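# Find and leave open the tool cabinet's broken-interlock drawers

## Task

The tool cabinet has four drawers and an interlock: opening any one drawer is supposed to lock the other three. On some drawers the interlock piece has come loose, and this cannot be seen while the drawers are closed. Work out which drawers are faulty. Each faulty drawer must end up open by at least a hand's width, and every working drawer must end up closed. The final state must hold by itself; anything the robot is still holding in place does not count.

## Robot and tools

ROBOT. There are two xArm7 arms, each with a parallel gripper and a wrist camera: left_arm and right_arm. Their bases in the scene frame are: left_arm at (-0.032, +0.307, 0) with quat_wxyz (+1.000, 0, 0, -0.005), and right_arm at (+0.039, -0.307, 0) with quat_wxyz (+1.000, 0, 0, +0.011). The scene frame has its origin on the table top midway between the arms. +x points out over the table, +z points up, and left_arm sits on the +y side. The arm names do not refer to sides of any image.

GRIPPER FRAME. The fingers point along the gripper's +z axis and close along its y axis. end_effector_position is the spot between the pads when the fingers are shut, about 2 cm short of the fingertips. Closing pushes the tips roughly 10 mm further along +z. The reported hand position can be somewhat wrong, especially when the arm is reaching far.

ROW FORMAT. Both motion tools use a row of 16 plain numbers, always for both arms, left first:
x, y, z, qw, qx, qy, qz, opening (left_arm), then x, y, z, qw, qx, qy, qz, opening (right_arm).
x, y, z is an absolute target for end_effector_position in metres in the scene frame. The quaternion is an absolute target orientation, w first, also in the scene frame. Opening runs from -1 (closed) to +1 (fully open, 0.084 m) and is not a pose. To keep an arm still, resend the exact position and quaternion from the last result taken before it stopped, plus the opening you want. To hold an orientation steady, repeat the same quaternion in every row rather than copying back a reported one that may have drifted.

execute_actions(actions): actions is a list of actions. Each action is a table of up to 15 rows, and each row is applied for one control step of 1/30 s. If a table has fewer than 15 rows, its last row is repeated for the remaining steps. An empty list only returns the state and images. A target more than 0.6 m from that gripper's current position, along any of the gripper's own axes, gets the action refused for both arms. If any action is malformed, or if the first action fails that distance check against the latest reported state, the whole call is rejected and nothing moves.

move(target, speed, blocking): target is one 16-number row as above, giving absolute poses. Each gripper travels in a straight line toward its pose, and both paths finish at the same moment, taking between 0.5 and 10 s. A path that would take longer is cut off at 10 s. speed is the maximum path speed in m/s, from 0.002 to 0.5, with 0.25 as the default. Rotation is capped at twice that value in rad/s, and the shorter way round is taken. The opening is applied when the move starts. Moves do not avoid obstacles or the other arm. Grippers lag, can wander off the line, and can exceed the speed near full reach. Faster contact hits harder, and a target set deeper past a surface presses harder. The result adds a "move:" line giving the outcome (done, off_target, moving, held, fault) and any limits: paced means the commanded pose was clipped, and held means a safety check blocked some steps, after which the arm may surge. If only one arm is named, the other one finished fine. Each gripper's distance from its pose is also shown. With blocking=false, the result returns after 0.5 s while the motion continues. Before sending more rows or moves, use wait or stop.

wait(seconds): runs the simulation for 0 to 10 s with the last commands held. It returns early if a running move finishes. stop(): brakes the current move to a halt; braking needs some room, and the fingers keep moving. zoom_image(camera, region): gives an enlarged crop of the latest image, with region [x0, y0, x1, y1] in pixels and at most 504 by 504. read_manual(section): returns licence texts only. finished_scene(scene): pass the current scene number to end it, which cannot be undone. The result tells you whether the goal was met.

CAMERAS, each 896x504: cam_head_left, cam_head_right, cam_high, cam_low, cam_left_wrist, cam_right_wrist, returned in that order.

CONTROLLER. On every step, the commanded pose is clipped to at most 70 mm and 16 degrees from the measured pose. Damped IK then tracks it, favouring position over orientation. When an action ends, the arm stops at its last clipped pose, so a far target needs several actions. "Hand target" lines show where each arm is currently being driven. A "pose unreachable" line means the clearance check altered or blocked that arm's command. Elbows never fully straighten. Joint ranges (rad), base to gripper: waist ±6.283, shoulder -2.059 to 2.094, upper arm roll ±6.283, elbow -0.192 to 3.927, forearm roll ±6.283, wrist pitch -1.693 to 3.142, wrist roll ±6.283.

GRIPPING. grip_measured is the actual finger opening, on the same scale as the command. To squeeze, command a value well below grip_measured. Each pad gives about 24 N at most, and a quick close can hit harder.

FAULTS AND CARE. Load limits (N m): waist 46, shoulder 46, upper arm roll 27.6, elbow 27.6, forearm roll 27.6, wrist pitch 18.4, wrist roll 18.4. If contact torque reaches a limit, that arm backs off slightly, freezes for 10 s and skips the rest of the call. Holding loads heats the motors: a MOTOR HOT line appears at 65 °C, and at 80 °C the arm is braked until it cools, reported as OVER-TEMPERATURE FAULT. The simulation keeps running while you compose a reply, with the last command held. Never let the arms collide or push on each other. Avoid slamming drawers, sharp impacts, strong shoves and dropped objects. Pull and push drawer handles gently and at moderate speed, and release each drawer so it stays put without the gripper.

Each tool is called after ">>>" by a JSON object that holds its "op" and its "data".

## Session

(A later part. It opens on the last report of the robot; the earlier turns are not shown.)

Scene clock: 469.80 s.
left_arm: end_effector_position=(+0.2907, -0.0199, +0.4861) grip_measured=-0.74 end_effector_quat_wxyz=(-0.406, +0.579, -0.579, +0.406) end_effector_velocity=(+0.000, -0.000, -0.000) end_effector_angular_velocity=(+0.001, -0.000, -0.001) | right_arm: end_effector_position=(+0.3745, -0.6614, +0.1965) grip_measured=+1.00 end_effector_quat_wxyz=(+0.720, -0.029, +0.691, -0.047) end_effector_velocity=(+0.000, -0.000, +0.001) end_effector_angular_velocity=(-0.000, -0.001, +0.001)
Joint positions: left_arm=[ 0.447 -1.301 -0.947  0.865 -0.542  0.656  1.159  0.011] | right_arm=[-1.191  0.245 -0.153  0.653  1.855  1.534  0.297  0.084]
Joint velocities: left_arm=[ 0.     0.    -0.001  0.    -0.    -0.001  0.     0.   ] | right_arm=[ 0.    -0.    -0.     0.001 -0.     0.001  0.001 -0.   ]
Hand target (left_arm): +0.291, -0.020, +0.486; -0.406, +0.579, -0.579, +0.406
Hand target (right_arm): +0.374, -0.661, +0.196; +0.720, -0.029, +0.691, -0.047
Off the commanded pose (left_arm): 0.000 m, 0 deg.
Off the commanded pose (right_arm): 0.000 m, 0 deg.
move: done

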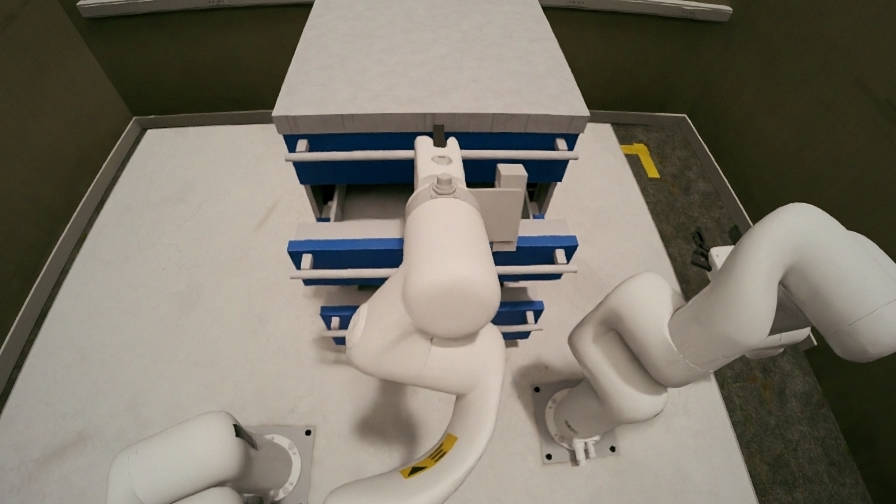

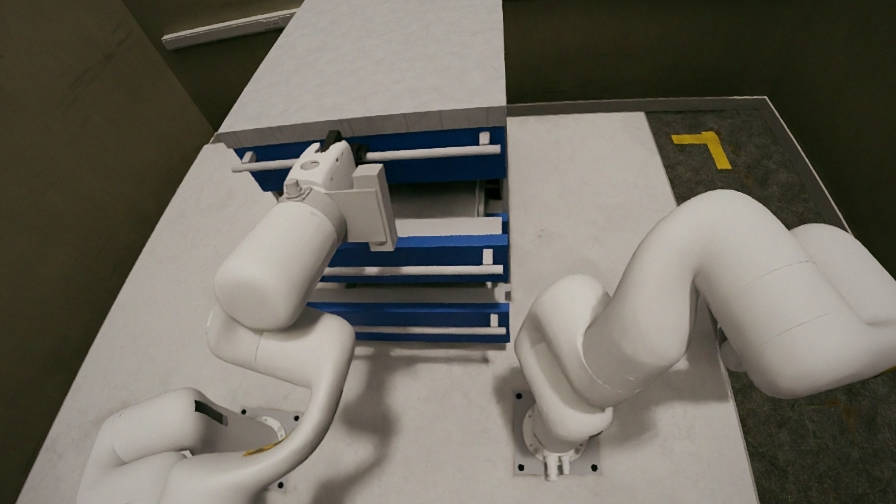

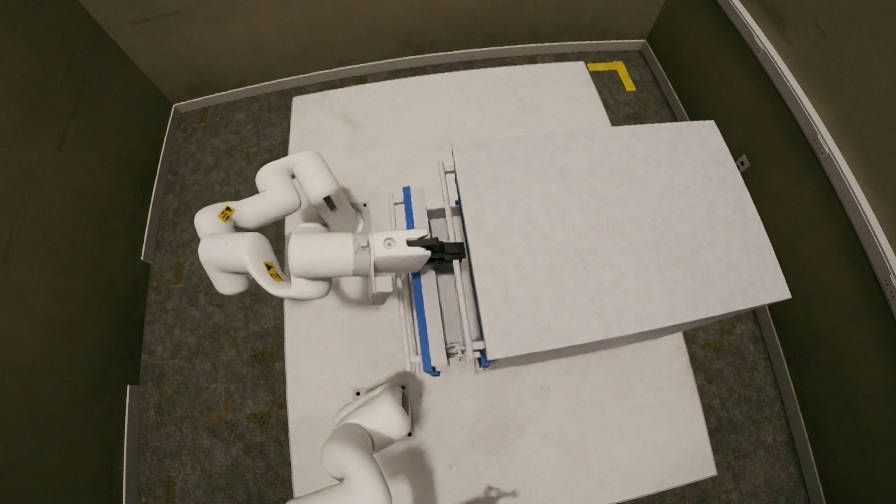

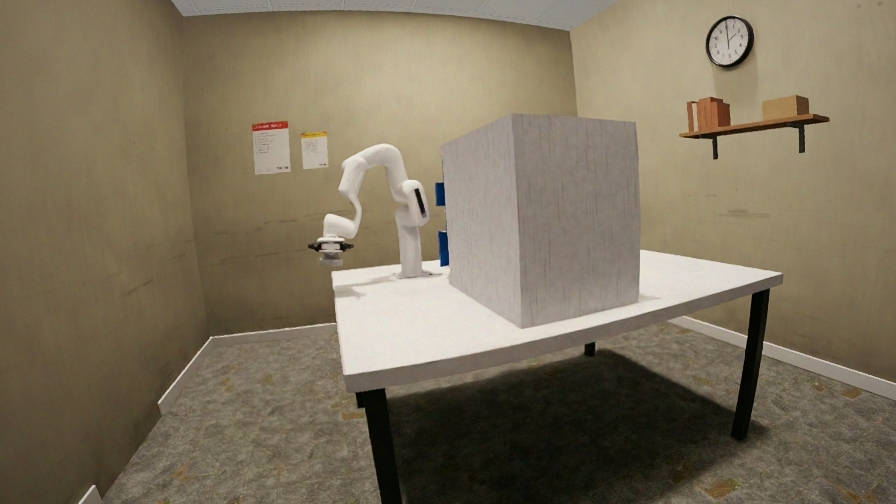

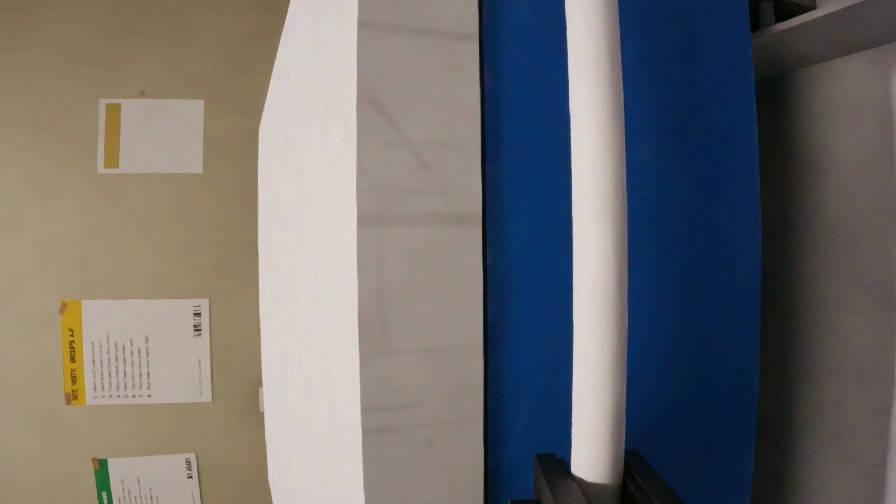

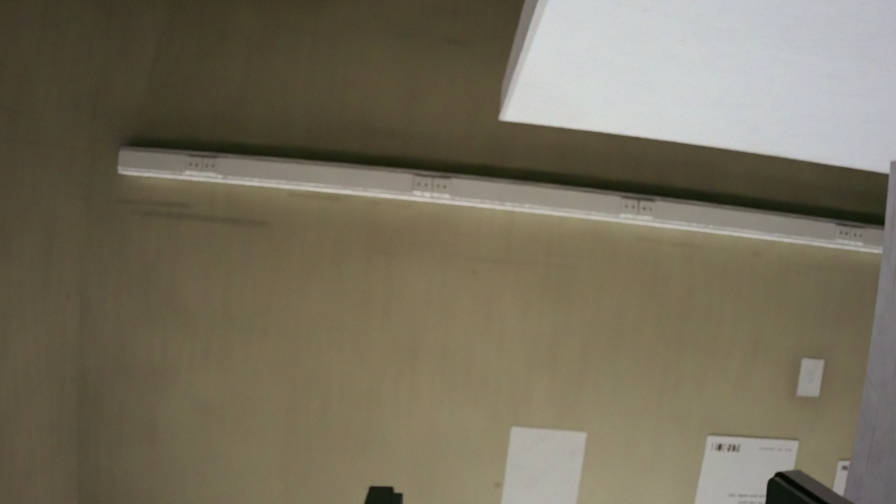

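>>> {"op": "move", "data": {"target": [0.291,-0.02,0.486,0.406,-0.579,0.579,-0.406,-0.1,0.3745,-0.6614,0.1965,0.720,-0.029,0.691,-0.047,1], "speed": 0.1}}

>>> {"op": "move", "data": {"target": [0.235,-0.02,0.506,0.406,-0.579,0.579,-0.406,-0.1,0.3745,-0.6614,0.1965,0.720,-0.029,0.691,-0.047,1], "speed": 0.1}}

Scene clock: 480.23 s.
left_arm: end_effector_position=(+0.2910, -0.0200, +0.4860) grip_measured=-0.11 end_effector_quat_wxyz=(-0.406, +0.579, -0.579, +0.406) end_effector_velocity=(-0.000, -0.000, +0.000) end_effector_angular_velocity=(-0.000, -0.000, -0.001) | right_arm: end_effector_position=(+0.3745, -0.6614, +0.1965) grip_measured=+1.00 end_effector_quat_wxyz=(+0.720, -0.029, +0.691, -0.047) end_effector_velocity=(-0.001, -0.000, -0.001) end_effector_angular_velocity=(+0.001, +0.002, -0.002)
Joint positions: left_arm=[ 0.447 -1.3   -0.947  0.865 -0.542  0.655  1.158  0.039] | right_arm=[-1.191  0.245 -0.153  0.653  1.855  1.534  0.297  0.084]
Joint velocities: left_arm=[-0.001 -0.     0.     0.    -0.     0.     0.    -0.   ] | right_arm=[-0.001 -0.    -0.    -0.001 -0.    -0.002  0.    -0.   ]
Hand target (left_arm): +0.291, -0.020, +0.486; -0.406, +0.579, -0.579, +0.406
Hand target (right_arm): +0.374, -0.661, +0.197; +0.720, -0.029, +0.691, -0.047
Off the commanded pose (left_arm): 0.000 m, 0 deg.
Off the commanded pose (right_arm): 0.000 m, 0 deg.
move: done

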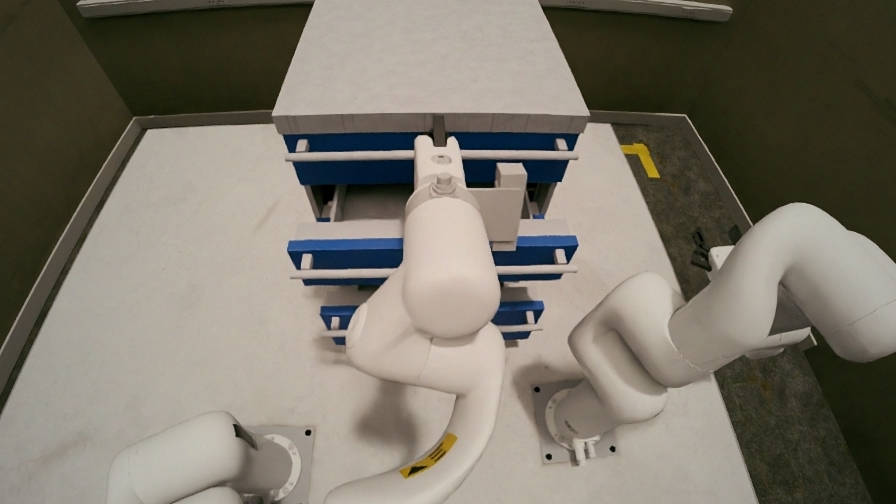

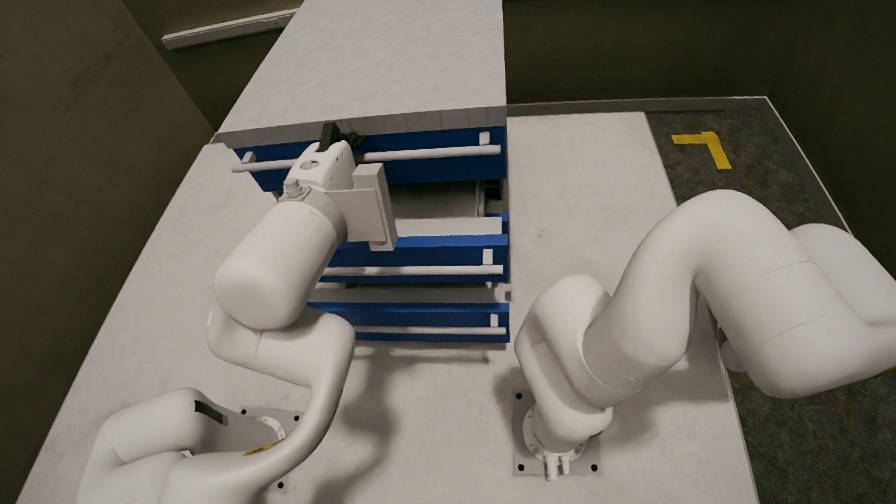

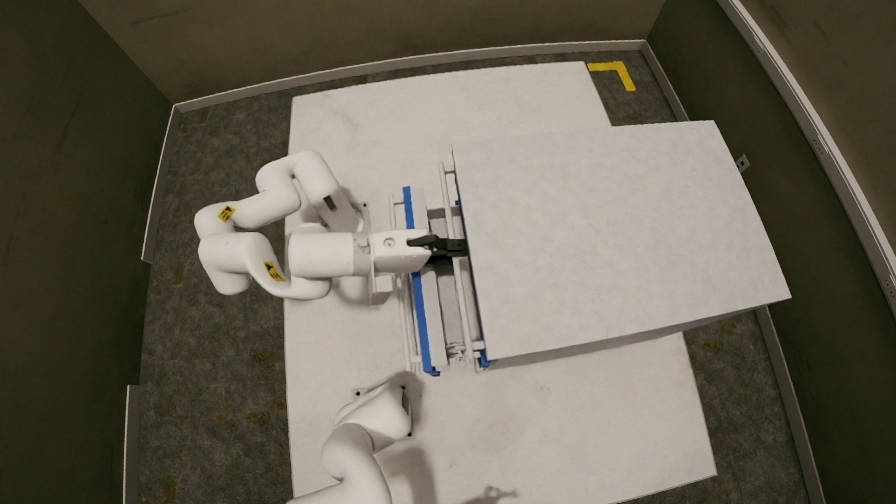

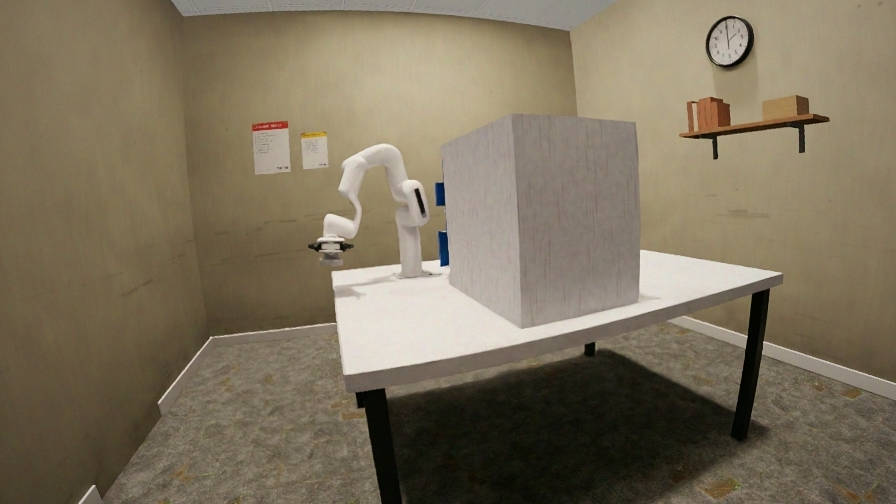

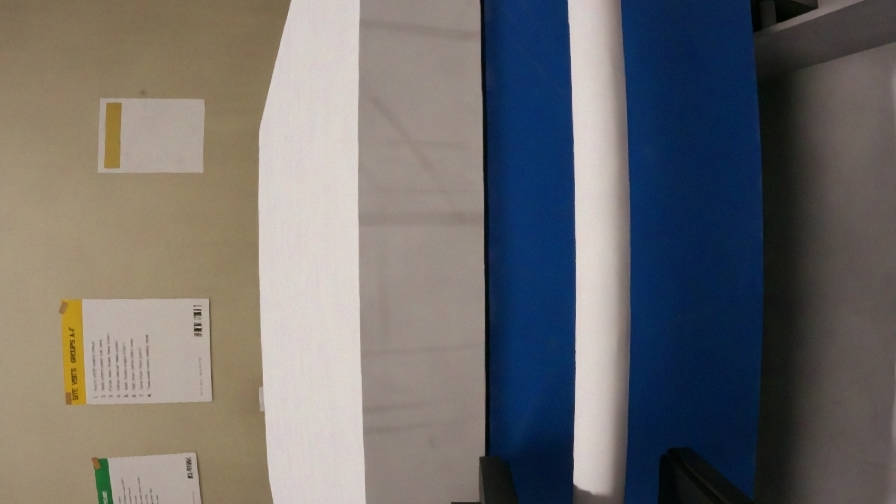

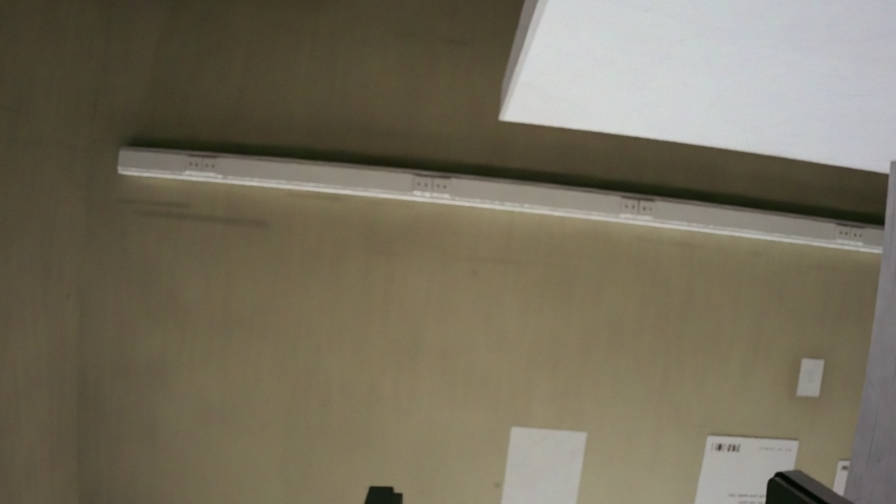

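Scene clock: 481.17 s.
left_arm: end_effector_position=(+0.2356, -0.0198, +0.5056) grip_measured=-0.11 end_effector_quat_wxyz=(-0.406, +0.579, -0.579, +0.405) end_effector_velocity=(+0.001, +0.001, -0.000) end_effector_angular_velocity=(-0.001, +0.002, +0.003) | right_arm: end_effector_position=(+0.3745, -0.6614, +0.1965) grip_measured=+1.00 end_effector_quat_wxyz=(+0.720, -0.029, +0.691, -0.047) end_effector_velocity=(-0.000, +0.001, -0.000) end_effector_angular_velocity=(+0.001, -0.000, +0.000)
Joint positions: left_arm=[ 0.358 -1.39  -0.862  0.89  -0.49   0.817  1.127  0.039] | right_arm=[-1.191  0.245 -0.153  0.653  1.855  1.534  0.297  0.084]
Joint velocities: left_arm=[ 0.001  0.     0.002 -0.     0.001  0.003 -0.     0.   ] | right_arm=[-0.    -0.     0.001 -0.001 -0.     0.    -0.001 -0.   ]
Hand target (left_arm): +0.235, -0.020, +0.506; -0.406, +0.579, -0.579, +0.406
Hand target (right_arm): +0.374, -0.661, +0.197; +0.720, -0.029, +0.691, -0.047
Off the commanded pose (left_arm): 0.001 m, 0 deg.
Off the commanded pose (right_arm): 0.000 m, 0 deg.
move: done

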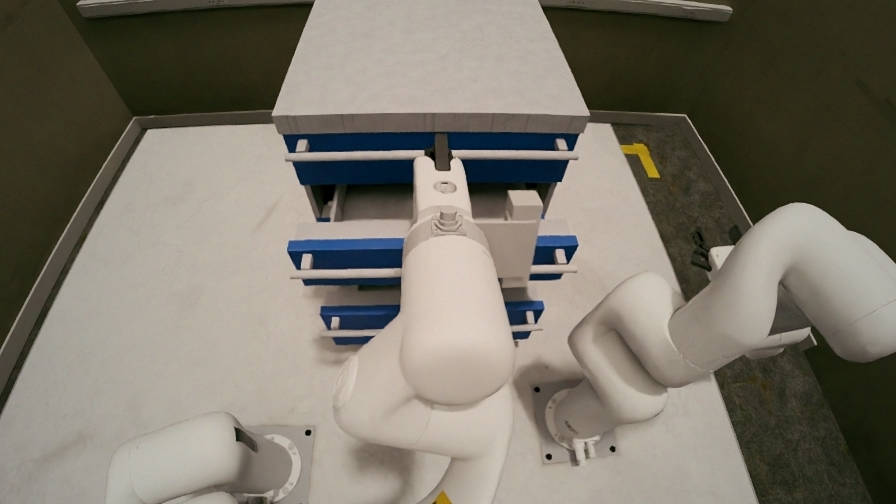

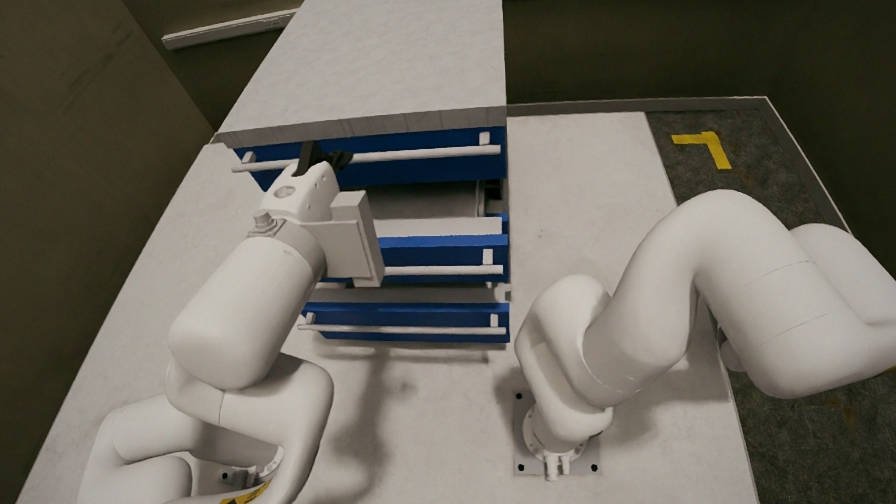

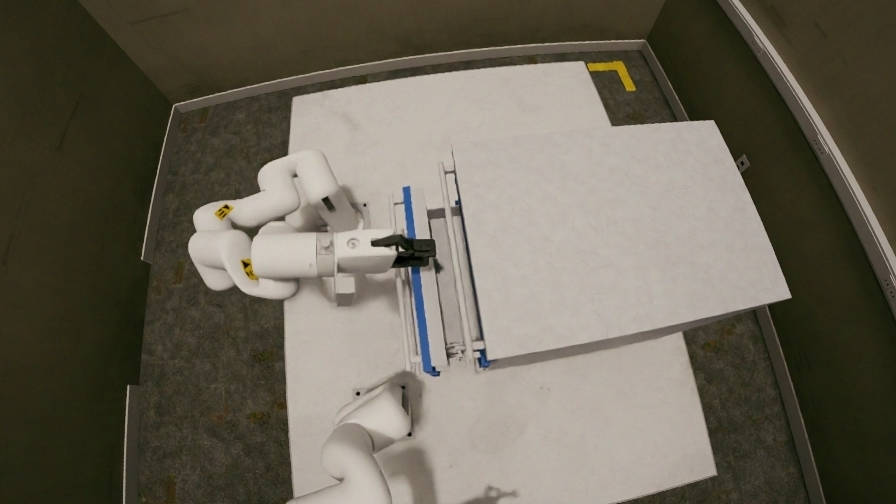

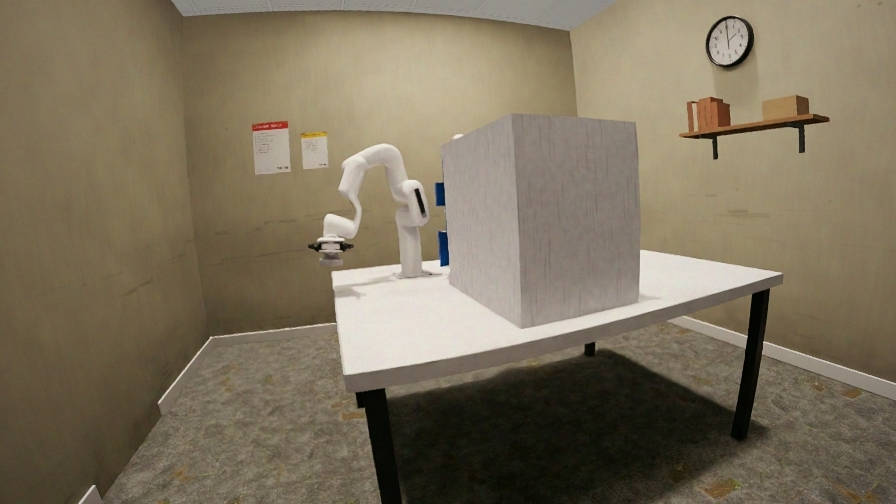

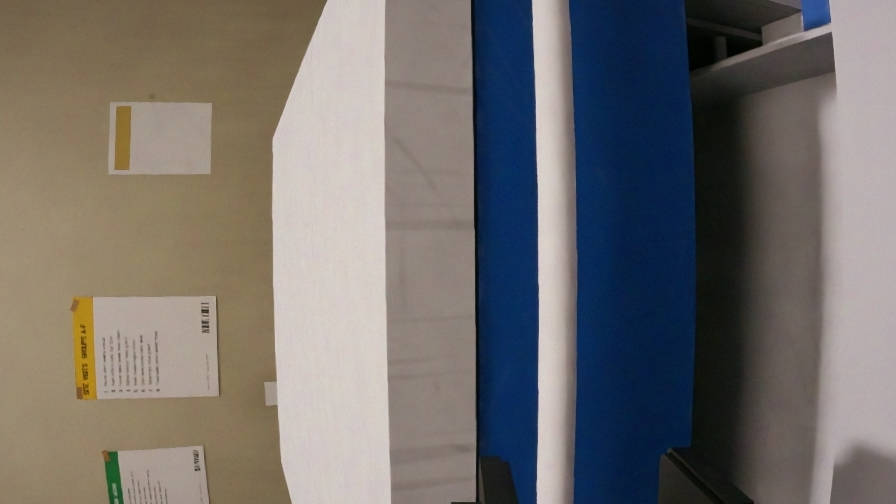

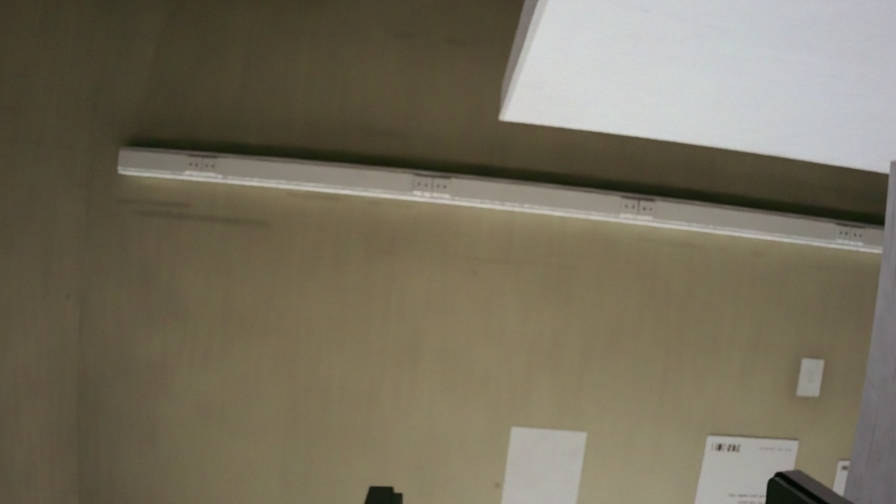

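>>> {"op": "finished_scene", "data": {"scene": 1}}

The scene is finished: the task was done.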